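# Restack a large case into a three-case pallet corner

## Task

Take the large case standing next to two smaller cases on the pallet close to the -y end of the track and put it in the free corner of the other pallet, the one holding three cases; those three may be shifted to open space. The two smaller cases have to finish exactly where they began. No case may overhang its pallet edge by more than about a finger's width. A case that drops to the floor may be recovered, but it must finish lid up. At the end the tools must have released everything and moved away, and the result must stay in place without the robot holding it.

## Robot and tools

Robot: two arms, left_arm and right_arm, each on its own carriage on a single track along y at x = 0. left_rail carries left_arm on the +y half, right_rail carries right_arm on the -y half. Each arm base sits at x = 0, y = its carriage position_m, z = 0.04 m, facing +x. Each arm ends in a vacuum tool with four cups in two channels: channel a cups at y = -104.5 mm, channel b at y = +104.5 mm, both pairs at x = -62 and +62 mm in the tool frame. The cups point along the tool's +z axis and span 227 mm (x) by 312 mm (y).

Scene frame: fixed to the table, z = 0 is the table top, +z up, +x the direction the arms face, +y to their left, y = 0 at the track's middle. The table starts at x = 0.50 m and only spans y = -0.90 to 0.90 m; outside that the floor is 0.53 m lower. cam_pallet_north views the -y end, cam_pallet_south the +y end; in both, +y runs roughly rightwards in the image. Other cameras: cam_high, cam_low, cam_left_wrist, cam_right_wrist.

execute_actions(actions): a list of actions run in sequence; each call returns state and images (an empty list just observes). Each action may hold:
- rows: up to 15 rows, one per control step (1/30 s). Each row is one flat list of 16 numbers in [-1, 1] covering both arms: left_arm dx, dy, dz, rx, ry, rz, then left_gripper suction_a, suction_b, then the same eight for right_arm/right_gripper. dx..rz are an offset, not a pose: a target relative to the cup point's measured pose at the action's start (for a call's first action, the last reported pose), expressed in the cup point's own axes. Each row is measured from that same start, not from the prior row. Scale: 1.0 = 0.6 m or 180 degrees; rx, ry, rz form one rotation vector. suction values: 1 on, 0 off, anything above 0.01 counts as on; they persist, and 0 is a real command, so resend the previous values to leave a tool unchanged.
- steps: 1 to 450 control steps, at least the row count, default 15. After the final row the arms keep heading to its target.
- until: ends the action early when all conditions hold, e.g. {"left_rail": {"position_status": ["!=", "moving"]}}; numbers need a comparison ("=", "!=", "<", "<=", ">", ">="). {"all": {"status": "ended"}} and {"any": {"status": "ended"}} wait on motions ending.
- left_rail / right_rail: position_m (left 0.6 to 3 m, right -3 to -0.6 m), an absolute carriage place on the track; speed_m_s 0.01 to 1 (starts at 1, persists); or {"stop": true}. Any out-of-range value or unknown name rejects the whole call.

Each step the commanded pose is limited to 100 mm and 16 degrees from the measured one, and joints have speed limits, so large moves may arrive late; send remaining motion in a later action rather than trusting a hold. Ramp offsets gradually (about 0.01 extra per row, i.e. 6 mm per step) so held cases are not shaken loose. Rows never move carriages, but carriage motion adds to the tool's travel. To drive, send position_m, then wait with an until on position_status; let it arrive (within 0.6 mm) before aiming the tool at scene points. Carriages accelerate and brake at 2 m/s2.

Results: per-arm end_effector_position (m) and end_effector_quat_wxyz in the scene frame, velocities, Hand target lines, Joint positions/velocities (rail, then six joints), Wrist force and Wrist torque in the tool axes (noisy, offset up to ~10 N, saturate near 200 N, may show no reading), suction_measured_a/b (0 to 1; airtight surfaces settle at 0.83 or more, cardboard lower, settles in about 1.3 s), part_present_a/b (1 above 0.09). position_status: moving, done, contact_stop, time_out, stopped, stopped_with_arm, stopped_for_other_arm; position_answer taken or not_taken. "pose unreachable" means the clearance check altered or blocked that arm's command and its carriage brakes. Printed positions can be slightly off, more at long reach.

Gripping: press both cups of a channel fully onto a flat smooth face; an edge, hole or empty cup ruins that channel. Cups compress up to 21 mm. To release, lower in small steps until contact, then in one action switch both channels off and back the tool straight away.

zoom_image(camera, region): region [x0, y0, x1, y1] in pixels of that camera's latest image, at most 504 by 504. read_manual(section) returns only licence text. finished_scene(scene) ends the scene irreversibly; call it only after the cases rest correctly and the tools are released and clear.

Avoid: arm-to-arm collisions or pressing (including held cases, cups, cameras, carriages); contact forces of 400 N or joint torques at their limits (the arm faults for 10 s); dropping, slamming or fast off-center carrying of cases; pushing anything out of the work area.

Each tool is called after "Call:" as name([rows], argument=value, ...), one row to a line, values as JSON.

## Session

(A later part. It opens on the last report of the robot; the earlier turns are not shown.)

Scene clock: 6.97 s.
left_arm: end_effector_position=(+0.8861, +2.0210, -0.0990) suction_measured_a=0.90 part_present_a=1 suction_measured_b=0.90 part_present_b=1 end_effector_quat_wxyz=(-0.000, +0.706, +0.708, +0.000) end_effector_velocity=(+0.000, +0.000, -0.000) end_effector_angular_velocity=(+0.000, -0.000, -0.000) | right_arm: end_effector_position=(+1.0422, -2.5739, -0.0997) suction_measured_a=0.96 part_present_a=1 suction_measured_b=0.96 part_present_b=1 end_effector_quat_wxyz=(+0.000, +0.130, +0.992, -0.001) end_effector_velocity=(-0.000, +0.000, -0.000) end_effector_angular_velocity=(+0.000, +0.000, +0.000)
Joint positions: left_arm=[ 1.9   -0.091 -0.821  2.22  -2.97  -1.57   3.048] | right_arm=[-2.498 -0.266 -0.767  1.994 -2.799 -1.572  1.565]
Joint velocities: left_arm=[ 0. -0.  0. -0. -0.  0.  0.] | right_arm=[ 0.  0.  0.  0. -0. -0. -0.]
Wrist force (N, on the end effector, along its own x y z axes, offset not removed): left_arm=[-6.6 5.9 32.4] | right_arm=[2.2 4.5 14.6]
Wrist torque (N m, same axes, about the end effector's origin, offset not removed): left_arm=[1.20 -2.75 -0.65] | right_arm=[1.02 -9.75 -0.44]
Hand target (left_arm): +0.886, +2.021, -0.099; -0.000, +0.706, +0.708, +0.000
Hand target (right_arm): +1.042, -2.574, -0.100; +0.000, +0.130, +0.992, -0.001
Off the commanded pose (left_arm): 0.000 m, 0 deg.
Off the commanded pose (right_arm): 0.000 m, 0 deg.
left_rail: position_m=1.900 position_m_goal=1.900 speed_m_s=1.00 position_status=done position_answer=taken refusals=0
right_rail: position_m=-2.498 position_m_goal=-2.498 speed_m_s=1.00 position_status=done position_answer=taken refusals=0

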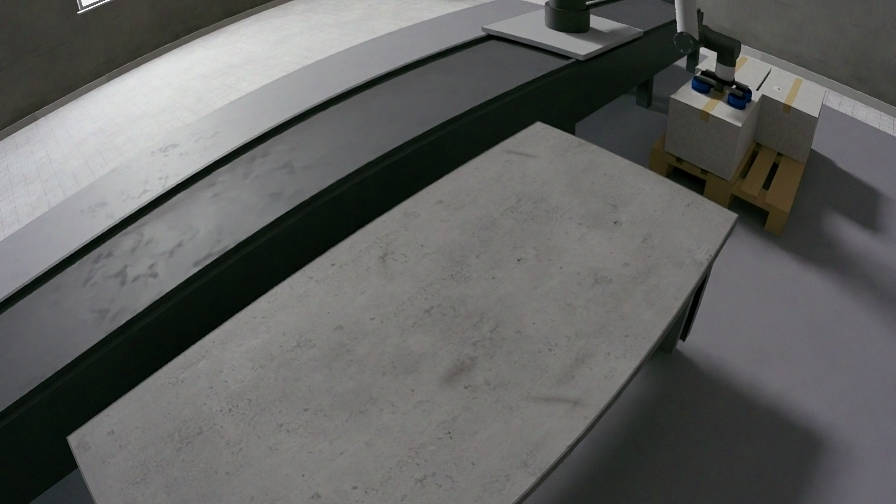

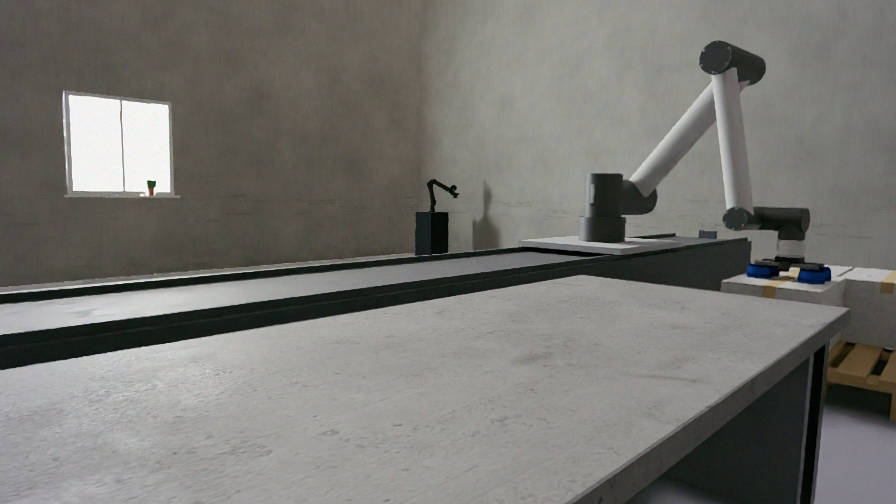

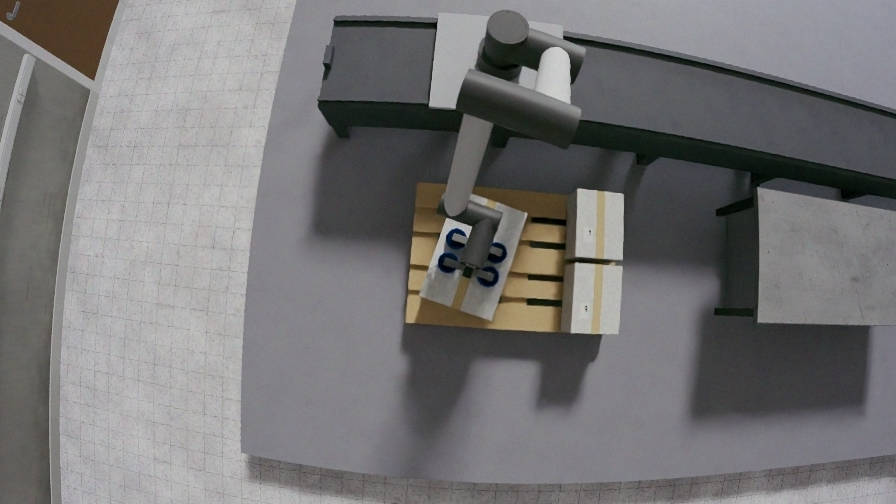

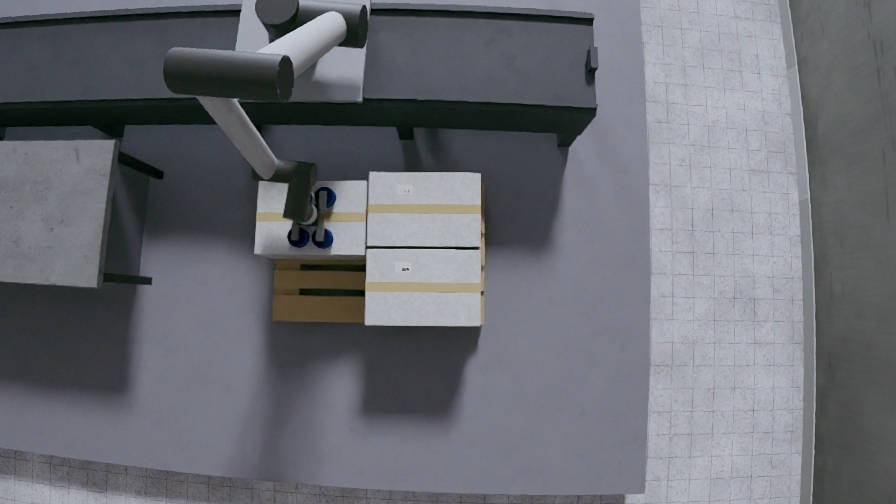

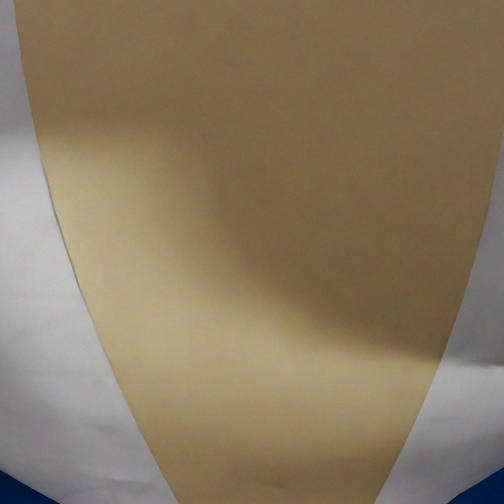

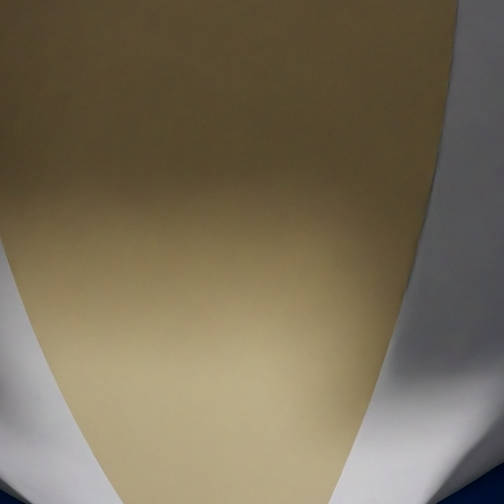

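Call:
execute_actions([
  {"rows":[[0,0,-0.005,0,0,0,1,1,0,0,-0.01,0,0,0,1,1],[0,0,-0.01,0,0,0,1,1,0,0,-0.025,0,0,0,1,1],[0,0,-0.015,0,0,0,1,1,0,0,-0.045,0,0,0,1,1],[0,0,-0.015,0,0,0,1,1,0,0,-0.07,0,0,0,1,1],[0,0,-0.015,0,0,0,1,1,0,0,-0.1,0,0,0,1,1],[0,-0.01,-0.015,0,0,0,1,1,0,0,-0.14,0,0,0,1,1],[0,-0.02,-0.015,0,0,0,1,1,0,0,-0.18,0,0,0,1,1],[0,-0.03,-0.015,0,0,0,1,1,0,0,-0.23,0,0,0,1,1],[0,-0.04,-0.015,0,0,0,1,1,0,0,-0.3,0,0,0,1,1],[0,-0.05,-0.015,0,0,0,1,1,0,0,-0.4,0,0,0,1,1],[0,-0.06,-0.015,0,0,0,1,1,0,0,-0.5,0,0,0,1,1],[0,-0.07,-0.015,0,0,0,1,1,0,0,-0.6,0,0,0,1,1],[0,-0.08,-0.015,0,0,0,1,1,0,0,-0.83,0,0,0,1,1]],"steps":45},
  {"right_rail":{"position_m":-0.6},"rows":[[0,0,0,0,0,0,1,1,0,0,0,0,0,0.02,1,1],[0,0,0,0,0,0,1,1,0,0,0,0,0,0.05,1,1],[0,0,0,0,0,0,1,1,0,0,0,0,0,0.09,1,1],[0,0,0,0,0,0,1,1,0,0,0,0,0,0.417,1,1]],"steps":120,"until":{"right_rail":{"position_status":["!=","moving"]}}},
])

Call:
zoom_image(camera="cam_pallet_south", region=[230, 140, 510, 360])

Scene clock: 11.23 s.
left_arm: end_effector_position=(+0.8381, +2.0209, -0.0901) suction_measured_a=0.90 part_present_a=1 suction_measured_b=0.90 part_present_b=1 end_effector_quat_wxyz=(-0.000, +0.706, +0.708, +0.000) end_effector_velocity=(-0.000, +0.000, -0.000) end_effector_angular_velocity=(+0.000, +0.000, +0.000) | right_arm: end_effector_position=(+1.0420, -0.6757, +0.3979) suction_measured_a=0.96 part_present_a=1 suction_measured_b=0.96 part_present_b=1 end_effector_quat_wxyz=(+0.001, +0.707, +0.707, -0.001) end_effector_velocity=(+0.000, -0.006, +0.000) end_effector_angular_velocity=(-0.009, -0.000, -0.003)
Joint positions: left_arm=[ 1.9   -0.097 -0.845  2.291 -3.017 -1.57   3.043] | right_arm=[-0.6   -0.266 -1.26   1.858 -2.17  -1.572  2.875]
Joint velocities: left_arm=[ 0.  0. -0.  0.  0.  0. -0.] | right_arm=[ 0.    -0.003  0.    -0.    -0.003 -0.009  0.   ]
Wrist force (N, on the end effector, along its own x y z axes, offset not removed): left_arm=[-5.9 5.6 31.4] | right_arm=[20.0 3.0 12.2]
Wrist torque (N m, same axes, about the end effector's origin, offset not removed): left_arm=[1.18 -2.88 -0.63] | right_arm=[1.17 -7.19 -0.72]
Hand target (left_arm): +0.838, +2.021, -0.090; -0.000, +0.706, +0.708, +0.000
Hand target (right_arm): +1.042, -0.676, +0.398; +0.001, +0.707, +0.707, -0.001
Off the commanded pose (left_arm): 0.000 m, 0 deg.
Off the commanded pose (right_arm): 0.000 m, 0 deg.
left_rail: position_m=1.900 position_m_goal=1.900 speed_m_s=1.00 position_status=done position_answer=taken refusals=0
right_rail: position_m=-0.600 position_m_goal=-0.600 speed_m_s=1.00 position_status=done position_answer=taken refusals=0

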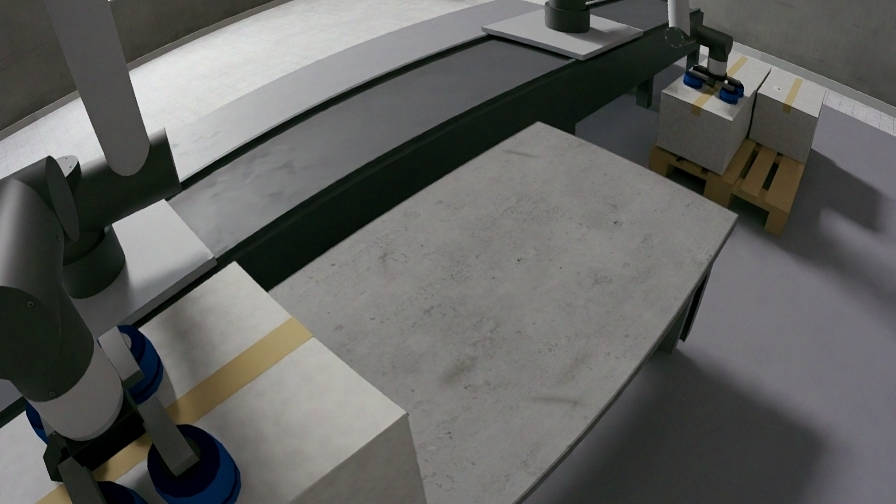

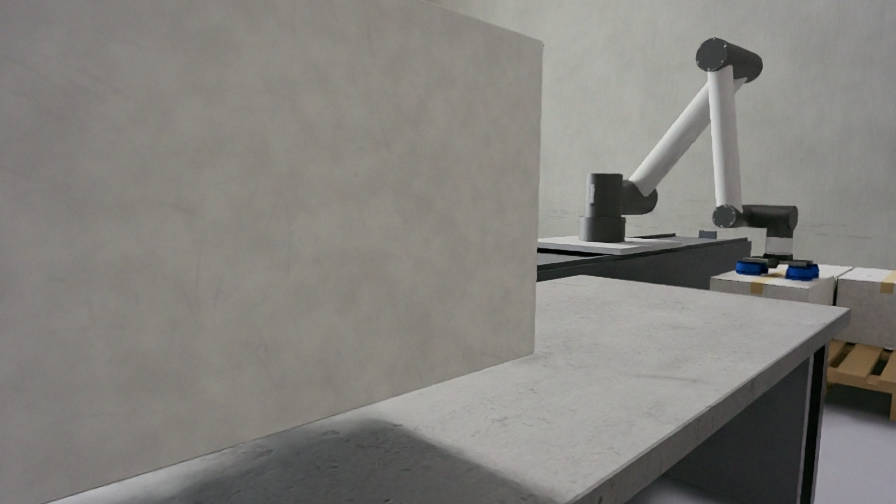

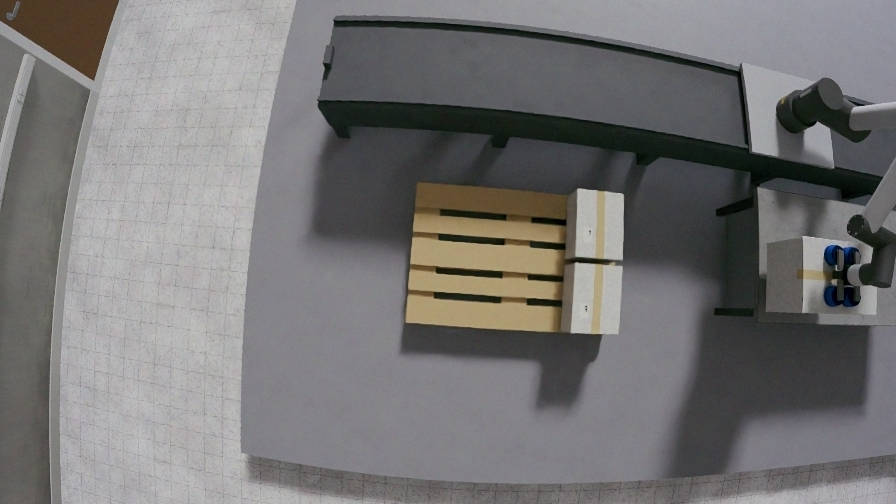

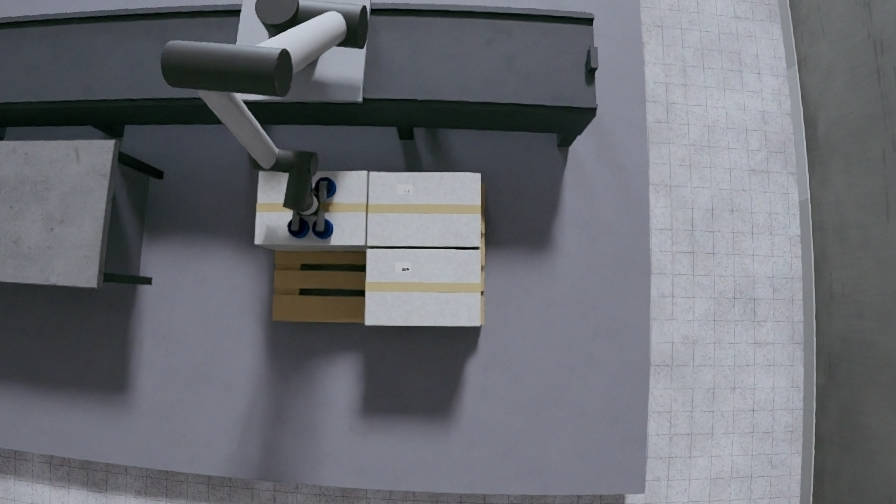

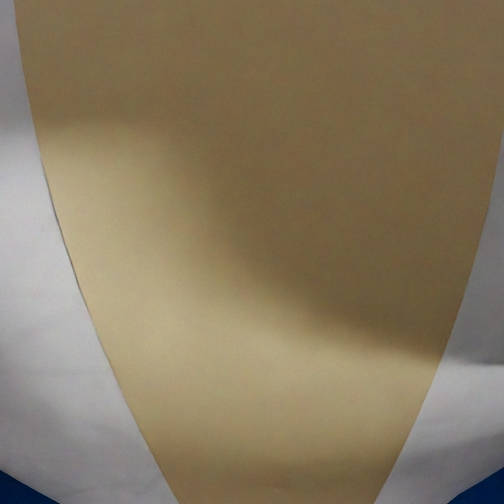

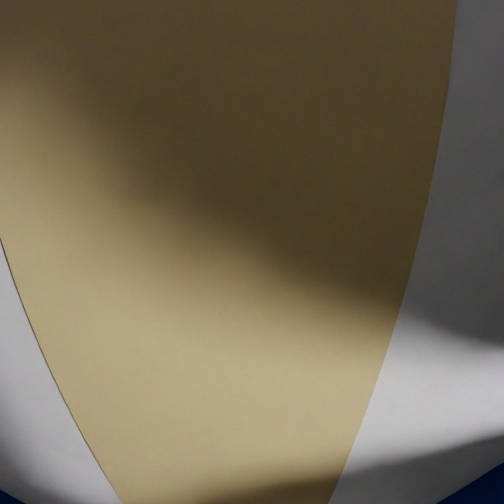

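Region (230, 140, 510, 360) of cam_pallet_south's 896x504 image, scaled by 1.800, with more detail than that image has; it fills the top 396 rows of this view, and the rest is white.

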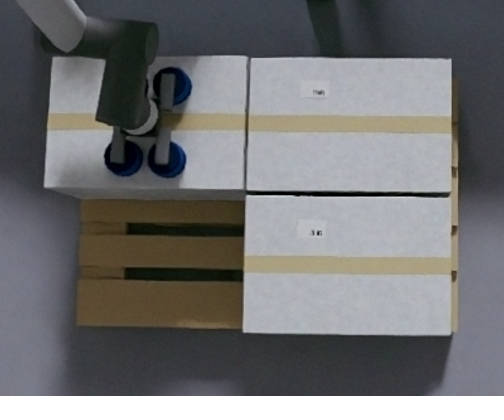

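Call:
execute_actions([
  {"rows":[[0,0,0.005,0,0,0,1,1,0.01,-0.005,0,0,0,0,1,1],[0,0,0.01,0,0,0,1,1,0.03,-0.015,0,0,0,0,1,1],[0,0,0.015,0,0,0,1,1,0.06,-0.03,0,0,0,0,1,1],[0,0,0.02,0,0,0,1,1,0.1,-0.045,0,0,0,0,1,1],[0,0,0.025,0,0,0,1,1,0.15,-0.07,0,0,0,0,1,1],[0,0,0.025,0,0,0,1,1,0.9,-0.37,0.1,0,0,0,1,1]],"steps":45},
  {"rows":[[0,0,0,0,0,0,1,1,0,0,0.01,0,0,0,1,1],[0,0,0,0,0,0,1,1,0,0,0.02,0,0,0,1,1],[0,0,0,0,0,0,1,1,0,0,0.03,0,0,0,1,1],[0,0,0,0,0,0,1,1,0,0,0.04,0,0,0,1,1],[0,0,0,0,0,0,1,1,0,0,0.05,0,0,0,1,1],[0,0,0,0,0,0,1,1,0,0,0.06,0,0,0,1,1],[0,0,0,0,0,0,1,1,0,0,0.07,0,0,0,1,1],[0,0,0,0,0,0,1,1,0,0,0.08,0,0,0,1,1]],"steps":18},
])

Scene clock: 14.47 s.
left_arm: end_effector_position=(+0.8381, +2.0209, -0.1051) suction_measured_a=0.90 part_present_a=1 suction_measured_b=0.90 part_present_b=1 end_effector_quat_wxyz=(-0.000, +0.706, +0.708, +0.000) end_effector_velocity=(-0.000, -0.000, -0.000) end_effector_angular_velocity=(-0.000, +0.000, +0.000) | right_arm: end_effector_position=(+0.8201, -0.1363, +0.2905) suction_measured_a=0.96 part_present_a=1 suction_measured_b=0.96 part_present_b=1 end_effector_quat_wxyz=(+0.001, +0.707, +0.707, -0.000) end_effector_velocity=(+0.001, +0.000, -0.005) end_effector_angular_velocity=(+0.000, -0.002, -0.000)
Joint positions: left_arm=[ 1.9   -0.097 -0.822  2.288 -3.037 -1.57   3.043] | right_arm=[-0.6    0.3   -1.274  2.072 -2.37  -1.573  3.441]
Joint velocities: left_arm=[ 0. -0.  0. -0.  0. -0. -0.] | right_arm=[ 0.    -0.     0.006  0.002 -0.01   0.    -0.   ]
Wrist force (N, on the end effector, along its own x y z axes, offset not removed): left_arm=[-7.9 5.7 31.9] | right_arm=[3.3 6.1 17.4]
Wrist torque (N m, same axes, about the end effector's origin, offset not removed): left_arm=[1.25 -2.67 -0.61] | right_arm=[1.21 -10.08 -0.39]
Hand target (left_arm): +0.838, +2.021, -0.105; -0.000, +0.706, +0.708, +0.000
Hand target (right_arm): +0.820, -0.136, +0.290; +0.001, +0.707, +0.707, -0.000
Off the commanded pose (left_arm): 0.000 m, 0 deg.
Off the commanded pose (right_arm): 0.001 m, 0 deg.
left_rail: position_m=1.900 position_m_goal=1.900 speed_m_s=1.00 position_status=done position_answer=taken refusals=0
right_rail: position_m=-0.600 position_m_goal=-0.600 speed_m_s=1.00 position_status=done position_answer=taken refusals=0

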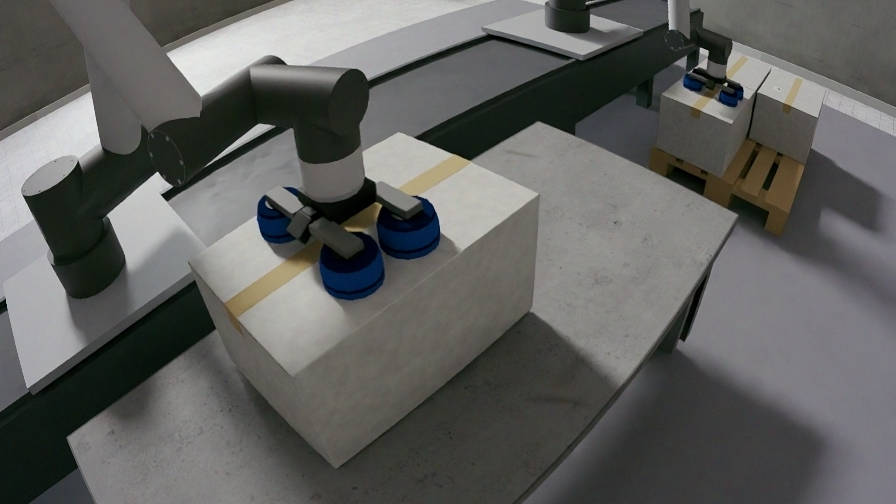

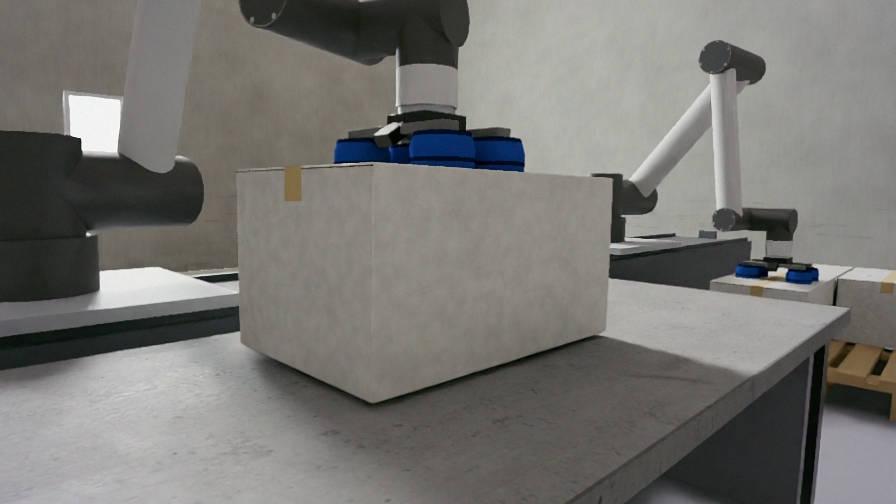

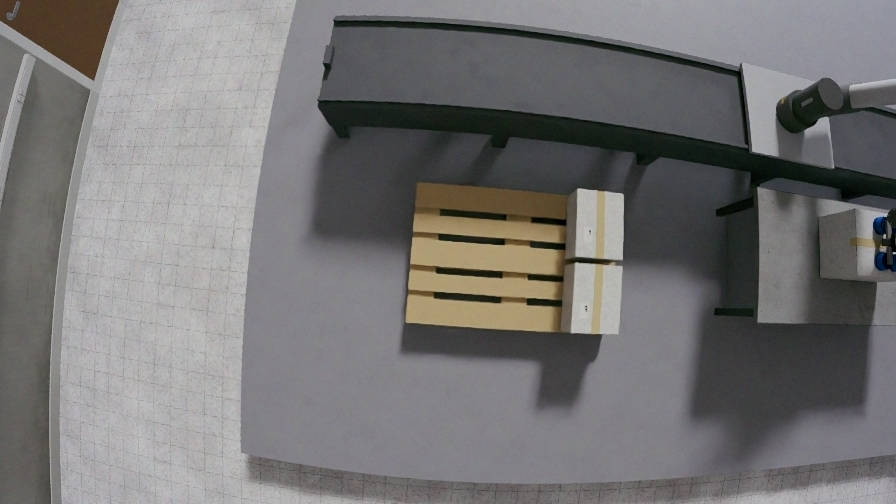

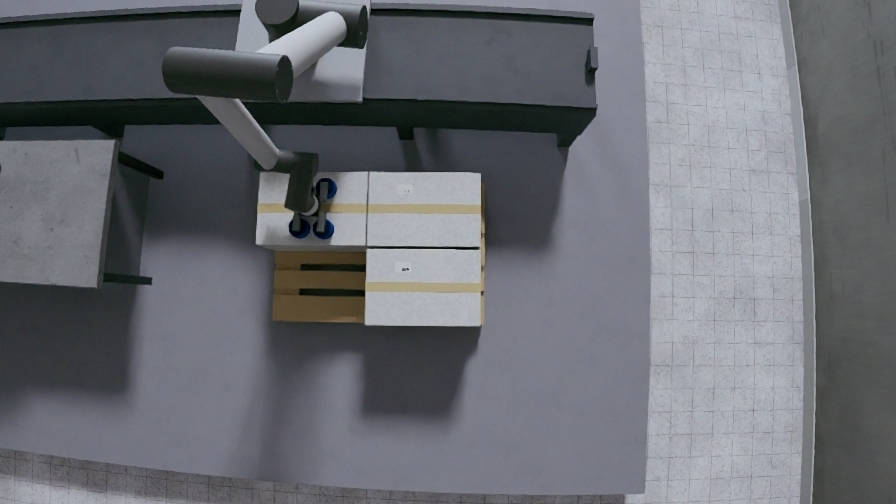

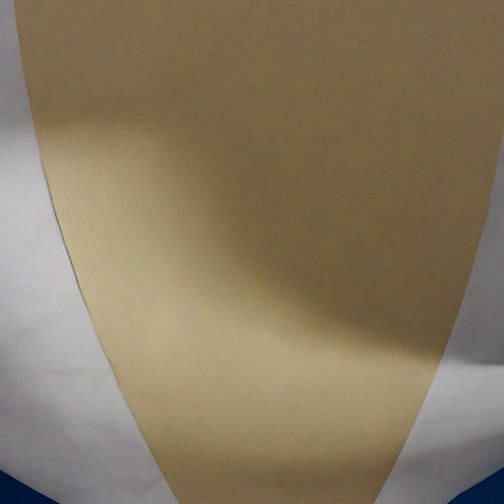

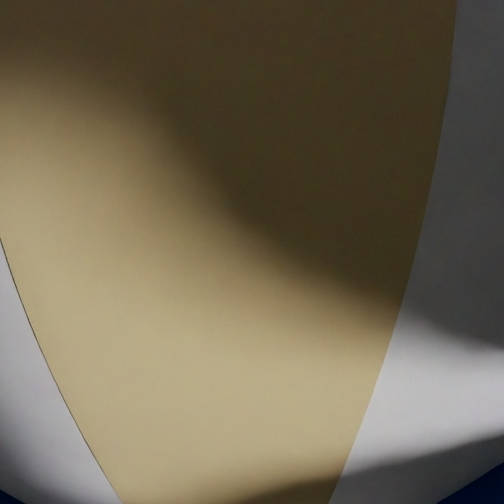

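Call:
execute_actions([
  {"rows":[[0,0,0.005,0,0,0,1,1,0,0,0.007,0,0,0,1,1],[0,0,0.008,0,0,0,1,1,0,0,0.014,0,0,0,1,1],[0,0,0.008,0,0,0,1,1,0,0,0.02,0,0,0,1,1]],"steps":12},
])

Scene clock: 24.77 s.
left_arm: end_effector_position=(+0.8392, +2.0208, -0.1064) suction_measured_a=0.90 part_present_a=1 suction_measured_b=0.90 part_present_b=1 end_effector_quat_wxyz=(+0.001, +0.706, +0.708, +0.001) end_effector_velocity=(-0.000, -0.000, -0.000) end_effector_angular_velocity=(+0.000, +0.000, +0.000) | right_arm: end_effector_position=(+0.8201, -0.1363, +0.2785) suction_measured_a=0.96 part_present_a=1 suction_measured_b=0.96 part_present_b=1 end_effector_quat_wxyz=(+0.001, +0.707, +0.707, -0.000) end_effector_velocity=(+0.000, -0.000, -0.000) end_effector_angular_velocity=(-0.000, -0.000, -0.000)
Joint positions: left_arm=[ 1.9   -0.097 -0.819  2.287 -3.042 -1.57   3.043] | right_arm=[-0.6    0.3   -1.262  2.078 -2.388 -1.573  3.441]
Joint velocities: left_arm=[ 0. -0.  0. -0.  0.  0. -0.] | right_arm=[ 0.  0.  0. -0. -0. -0.  0.]
Wrist force (N, on the end effector, along its own x y z axes, offset not removed): left_arm=[7.1 -4.4 -67.9] | right_arm=[-20.7 -50.8 -166.1]
Wrist torque (N m, same axes, about the end effector's origin, offset not removed): left_arm=[15.53 1.71 0.11] | right_arm=[-14.43 7.05 -1.92]
Hand target (left_arm): +0.839, +2.021, -0.106; +0.001, +0.706, +0.708, +0.001
Hand target (right_arm): +0.820, -0.136, +0.278; +0.001, +0.707, +0.707, -0.000
Off the commanded pose (left_arm): 0.004 m, 0 deg.
Off the commanded pose (right_arm): 0.000 m, 0 deg.
FORCE FAULT: contact force on the left arm reached its limit, and that arm stopped for 10 seconds. The contact can be on any part of that arm, not only on its tool. That arm's remaining commands of this call were not run. That arm holds still and accepts commands again. Move the arm away from the contact; if what it grips holds it there, let go first. Pushing or pulling that hard again can fault the arm again.
left_rail: position_m=1.900 position_m_goal=1.900 speed_m_s=1.00 position_status=done position_answer=taken refusals=0
right_rail: position_m=-0.600 position_m_goal=-0.600 speed_m_s=1.00 position_status=done position_answer=taken refusals=0

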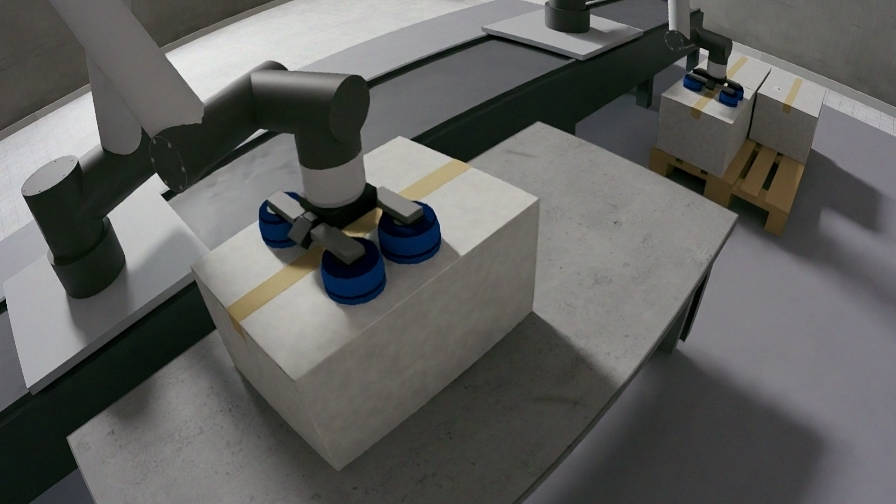

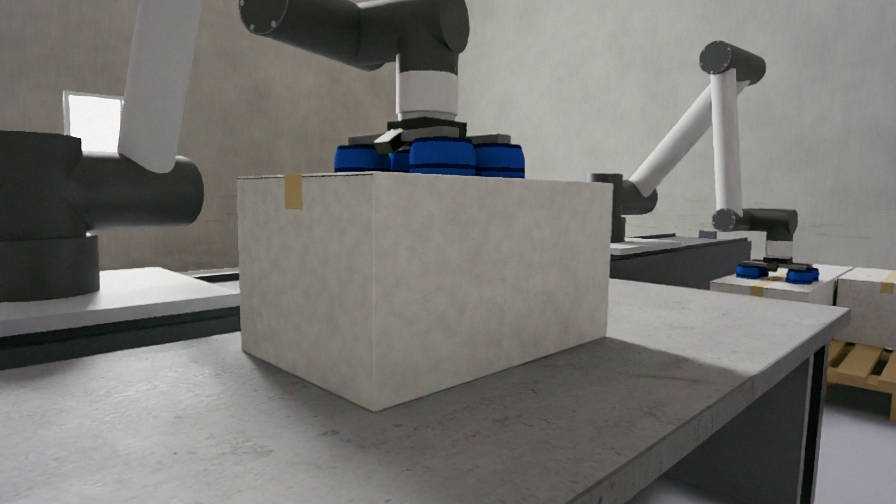

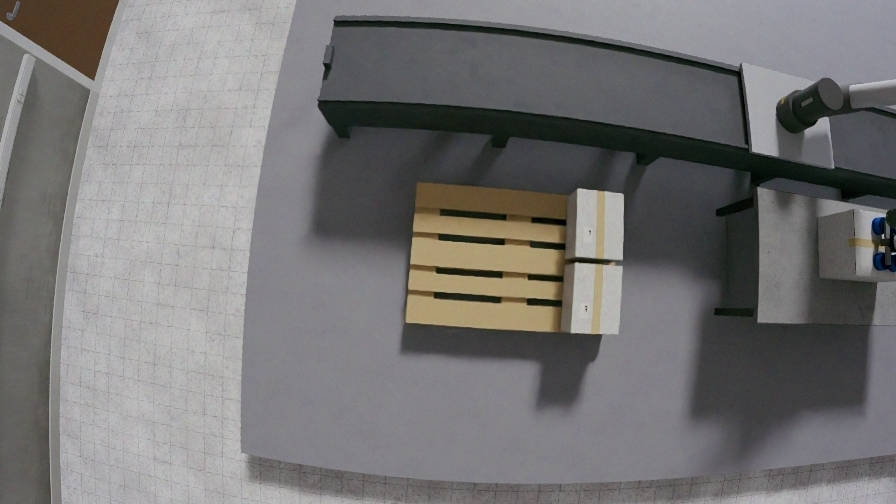

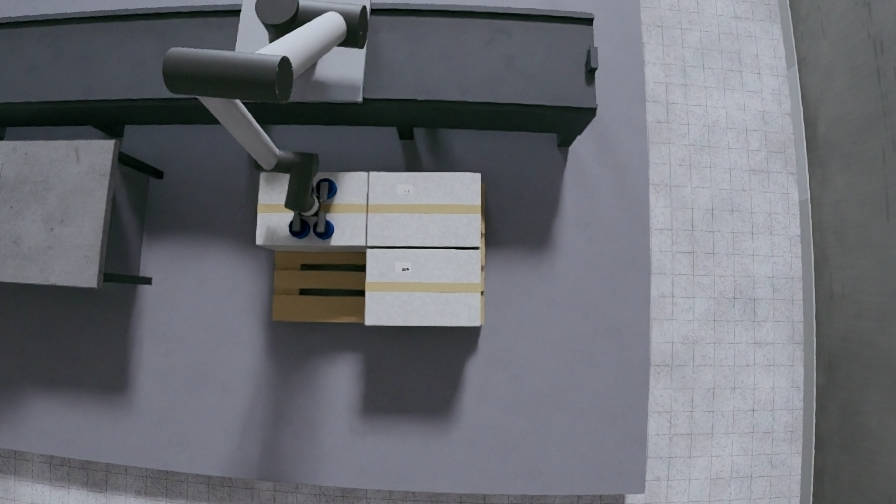

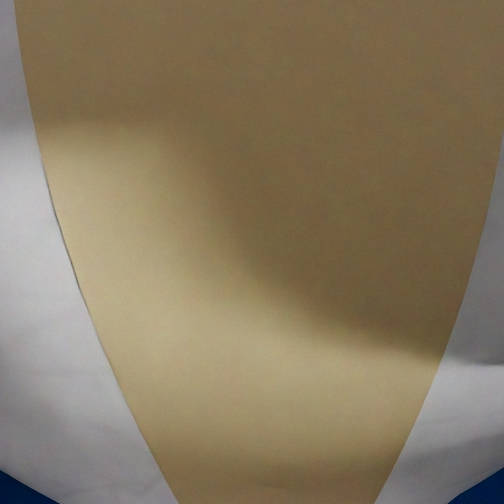

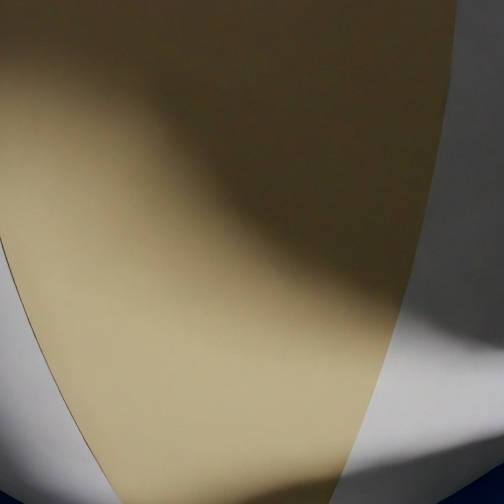

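Call:
execute_actions([
  {"rows":[[0,0,-0.3,0,0,0,0,0,0,0,-0.3,0,0,0,0,0]],"steps":18},
  {"right_rail":{"position_m":-2.0},"left_rail":{"position_m":0.6},"rows":[[0,0,-0.6,0,0,0,0,0,-0.3,0,-0.1,0,0,0,0,0]],"steps":30},
  {"rows":[[-1,-0.03,0,0,0,0,0,0,0,0,0,0,0,0,0,0]],"steps":40},
])

Scene clock: 28.53 s.
left_arm: end_effector_position=(+0.8188, +0.1232, +0.4311) suction_measured_a=0.00 part_present_a=0 suction_measured_b=0.00 part_present_b=0 end_effector_quat_wxyz=(+0.002, +0.706, +0.708, +0.002) end_effector_velocity=(+0.005, -0.017, -0.001) end_effector_angular_velocity=(+0.002, +0.001, +0.003) | right_arm: end_effector_position=(+0.8199, -1.7163, +0.5168) suction_measured_a=0.00 part_present_a=0 suction_measured_b=0.00 part_present_b=0 end_effector_quat_wxyz=(+0.001, +0.707, +0.707, -0.000) end_effector_velocity=(+0.000, +0.000, -0.000) end_effector_angular_velocity=(+0.000, +0.000, +0.000)
Joint positions: left_arm=[ 0.6   -0.742 -1.385  1.974 -2.163 -1.567  2.397] | right_arm=[-2.     0.1   -1.529  2.003 -2.046 -1.572  3.241]
Joint velocities: left_arm=[ 0.    -0.01   0.015 -0.018  0.005  0.001 -0.013] | right_arm=[ 0. -0.  0. -0.  0.  0. -0.]
Wrist force (N, on the end effector, along its own x y z axes, offset not removed): left_arm=[-7.8 4.6 -2.2] | right_arm=[0.0 5.1 -5.0]
Wrist torque (N m, same axes, about the end effector's origin, offset not removed): left_arm=[0.42 1.10 -0.72] | right_arm=[0.73 0.44 -0.40]
Hand target (left_arm): +0.819, +0.122, +0.431; +0.002, +0.706, +0.708, +0.002
Hand target (right_arm): +0.820, -1.716, +0.517; +0.001, +0.707, +0.707, -0.000
Off the commanded pose (left_arm): 0.002 m, 0 deg.
Off the commanded pose (right_arm): 0.000 m, 0 deg.
left_rail: position_m=0.600 position_m_goal=0.600 speed_m_s=1.00 position_status=done position_answer=taken refusals=0
right_rail: position_m=-2.000 position_m_goal=-2.000 speed_m_s=1.00 position_status=done position_answer=taken refusals=0

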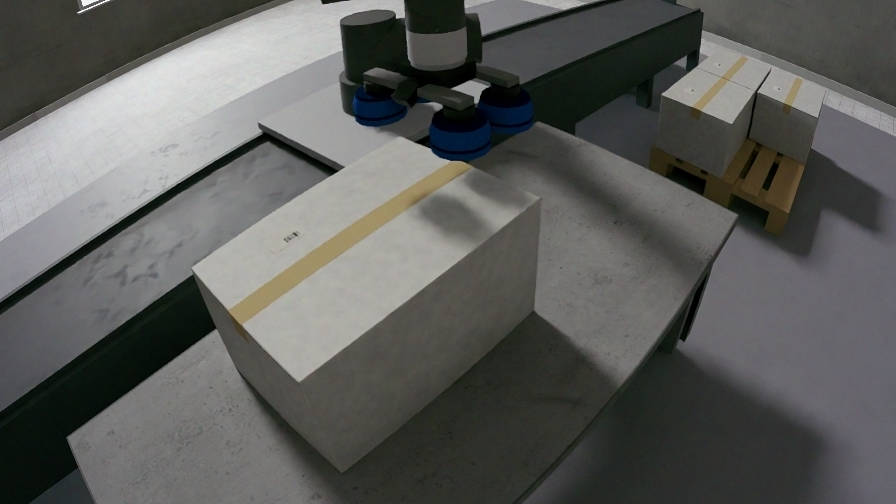

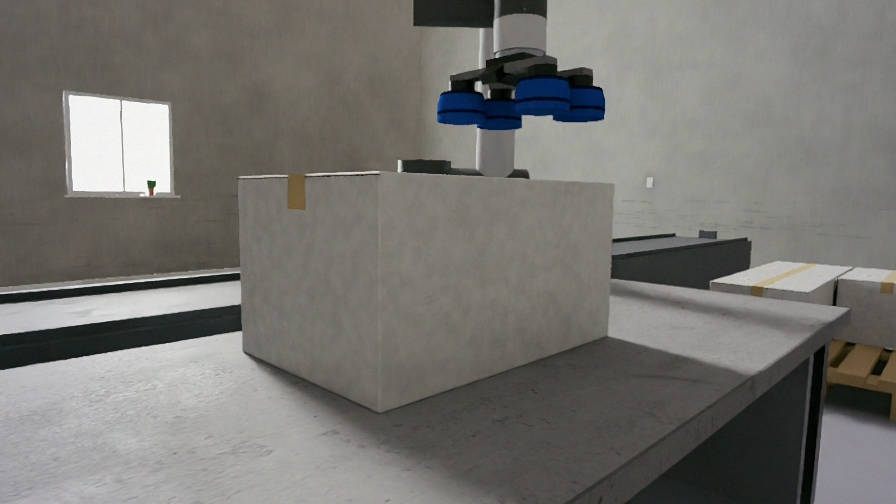

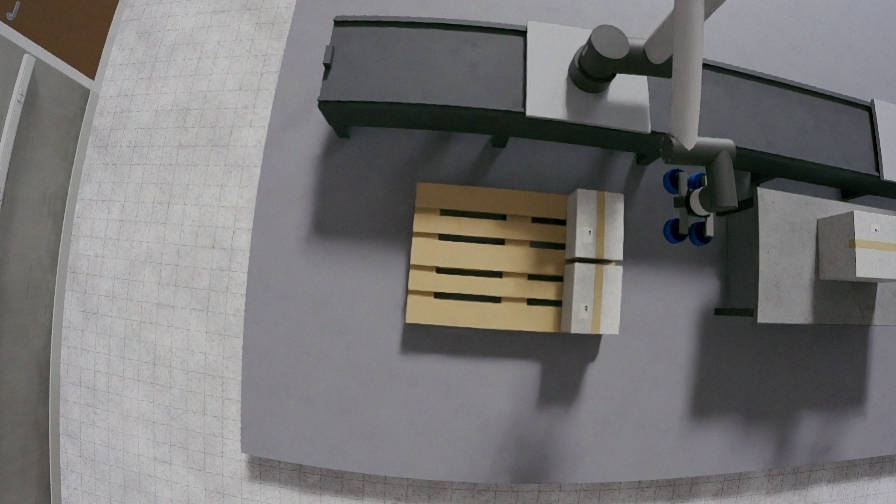

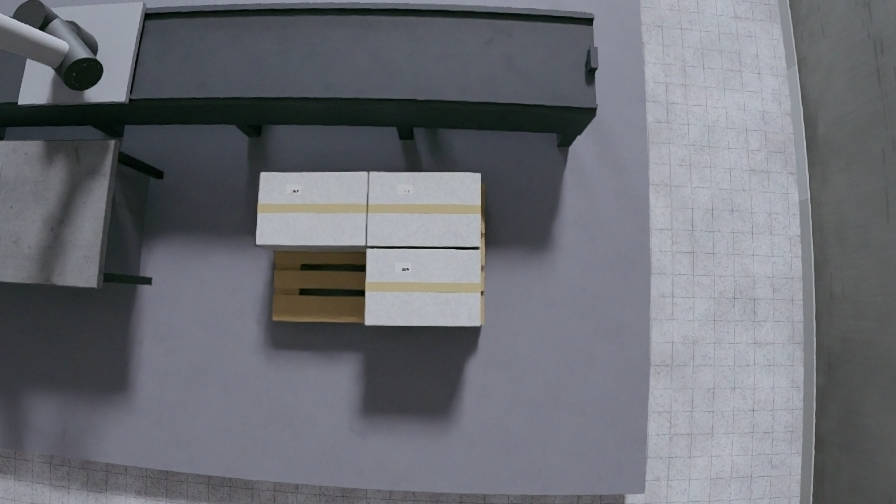

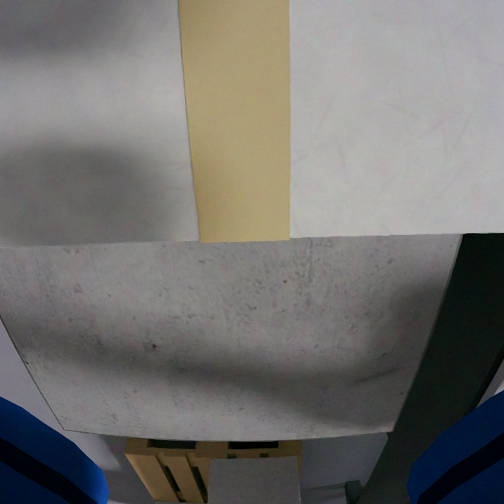

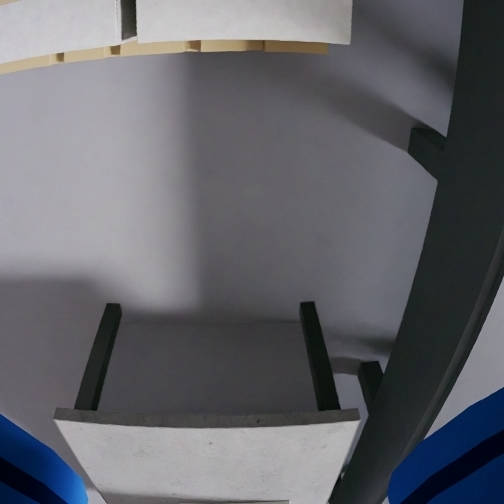

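Call:
execute_actions([
  {"rows":[[-0.405,0.015,0.1,0.0018,0,0,1,1,0,0,0,0,0,0,0,0]],"steps":25},
  {"rows":[[0,0,0.05,0,0,0,1,1,0,0,0,0,0,0,0,0],[0,0,0.09,0,0,0,1,1,0,0,0,0,0,0,0,0],[0,0,0.11,0,0,0,1,1,0,0,0,0,0,0,0,0],[0,0,0.135,0,0,0,1,1,0,0,0,0,0,0,0,0]],"steps":40},
])

Scene clock: 30.83 s.
left_arm: end_effector_position=(+0.8280, -0.1195, +0.2905) suction_measured_a=0.90 part_present_a=1 suction_measured_b=0.90 part_present_b=1 end_effector_quat_wxyz=(-0.000, +0.706, +0.708, -0.000) end_effector_velocity=(+0.000, +0.000, -0.000) end_effector_angular_velocity=(-0.000, -0.000, -0.000) | right_arm: end_effector_position=(+0.8199, -1.7163, +0.5168) suction_measured_a=0.00 part_present_a=0 suction_measured_b=0.00 part_present_b=0 end_effector_quat_wxyz=(+0.001, +0.707, +0.707, -0.000) end_effector_velocity=(-0.000, -0.000, +0.000) end_effector_angular_velocity=(+0.000, -0.000, +0.000)
Joint positions: left_arm=[ 0.6   -0.9   -1.129  1.843 -2.284 -1.571  2.24 ] | right_arm=[-2.     0.1   -1.529  2.003 -2.046 -1.572  3.241]
Joint velocities: left_arm=[ 0.  0.  0. -0. -0. -0.  0.] | right_arm=[ 0. -0. -0.  0. -0. -0. -0.]
Wrist force (N, on the end effector, along its own x y z axes, offset not removed): left_arm=[-3.3 6.4 19.1] | right_arm=[1.1 2.7 -6.2]
Wrist torque (N m, same axes, about the end effector's origin, offset not removed): left_arm=[0.91 -6.19 -0.67] | right_arm=[0.44 0.23 -0.46]
Hand target (left_arm): +0.828, -0.120, +0.290; -0.000, +0.706, +0.708, -0.000
Hand target (right_arm): +0.820, -1.716, +0.517; +0.001, +0.707, +0.707, -0.000
Off the commanded pose (left_arm): 0.000 m, 0 deg.
Off the commanded pose (right_arm): 0.000 m, 0 deg.
left_rail: position_m=0.600 position_m_goal=0.600 speed_m_s=1.00 position_status=done position_answer=taken refusals=0
right_rail: position_m=-2.000 position_m_goal=-2.000 speed_m_s=1.00 position_status=done position_answer=taken refusals=0

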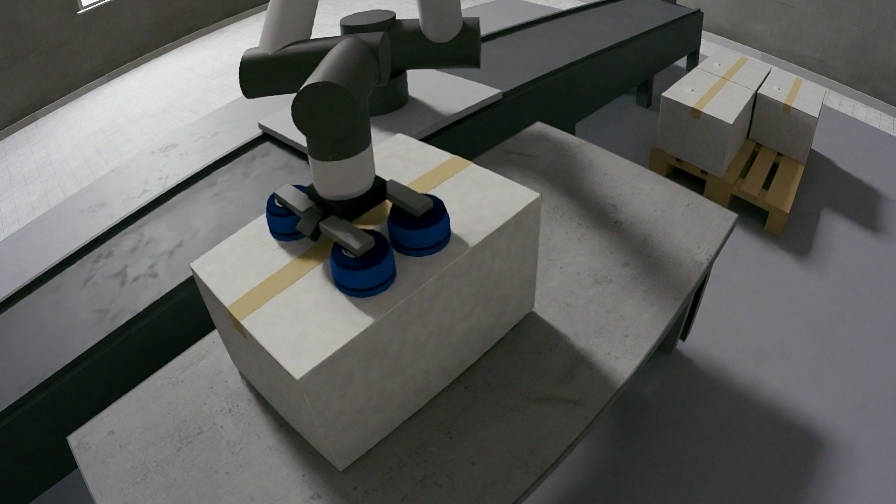

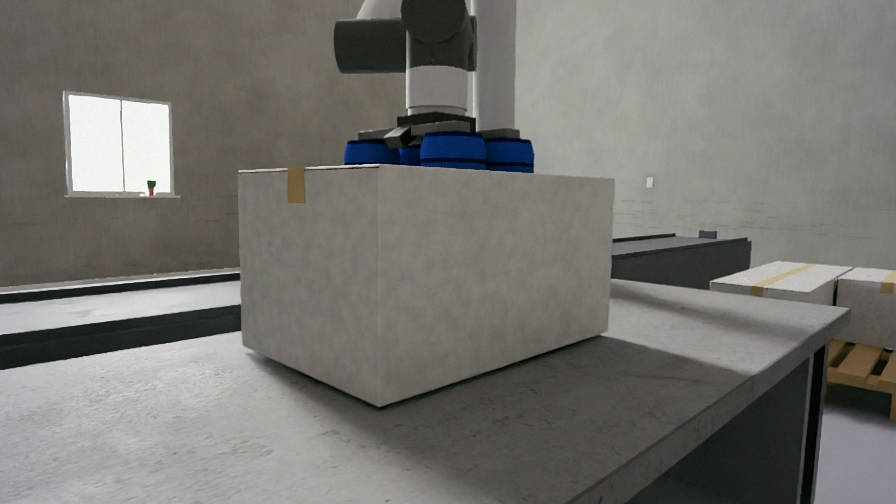

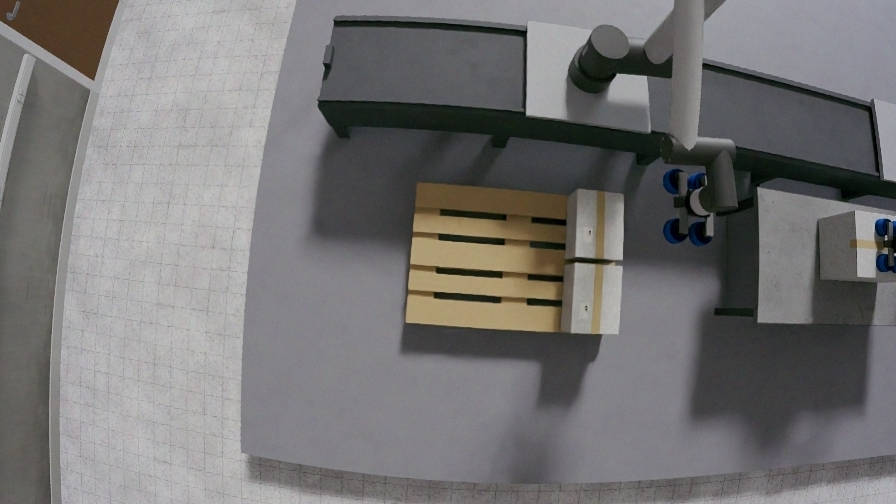

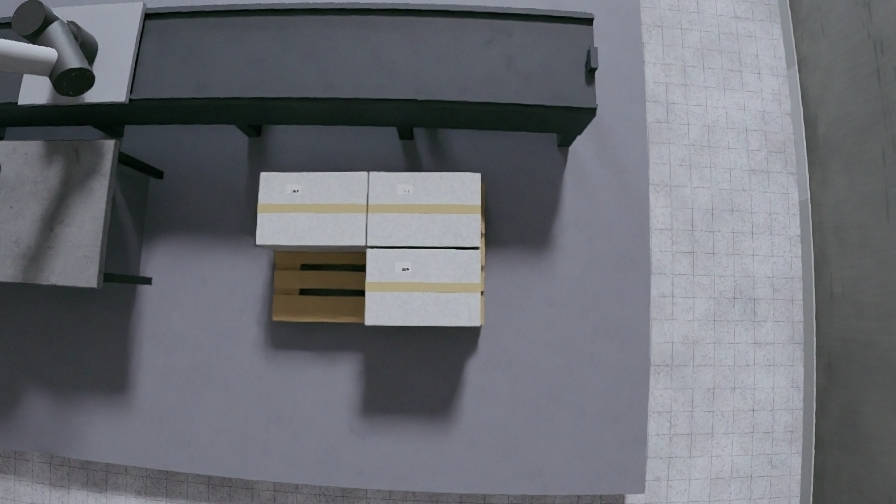

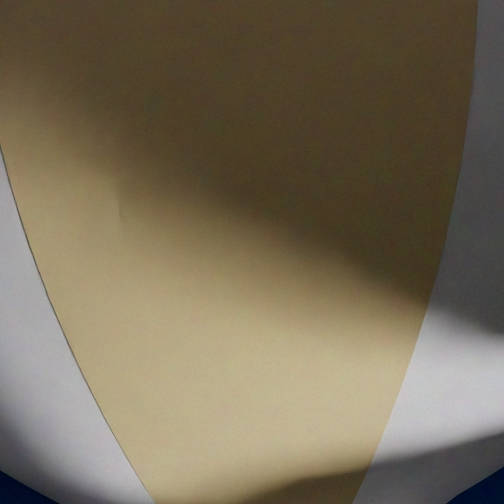

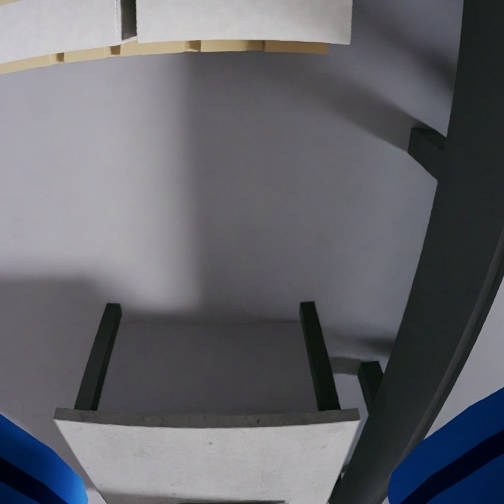

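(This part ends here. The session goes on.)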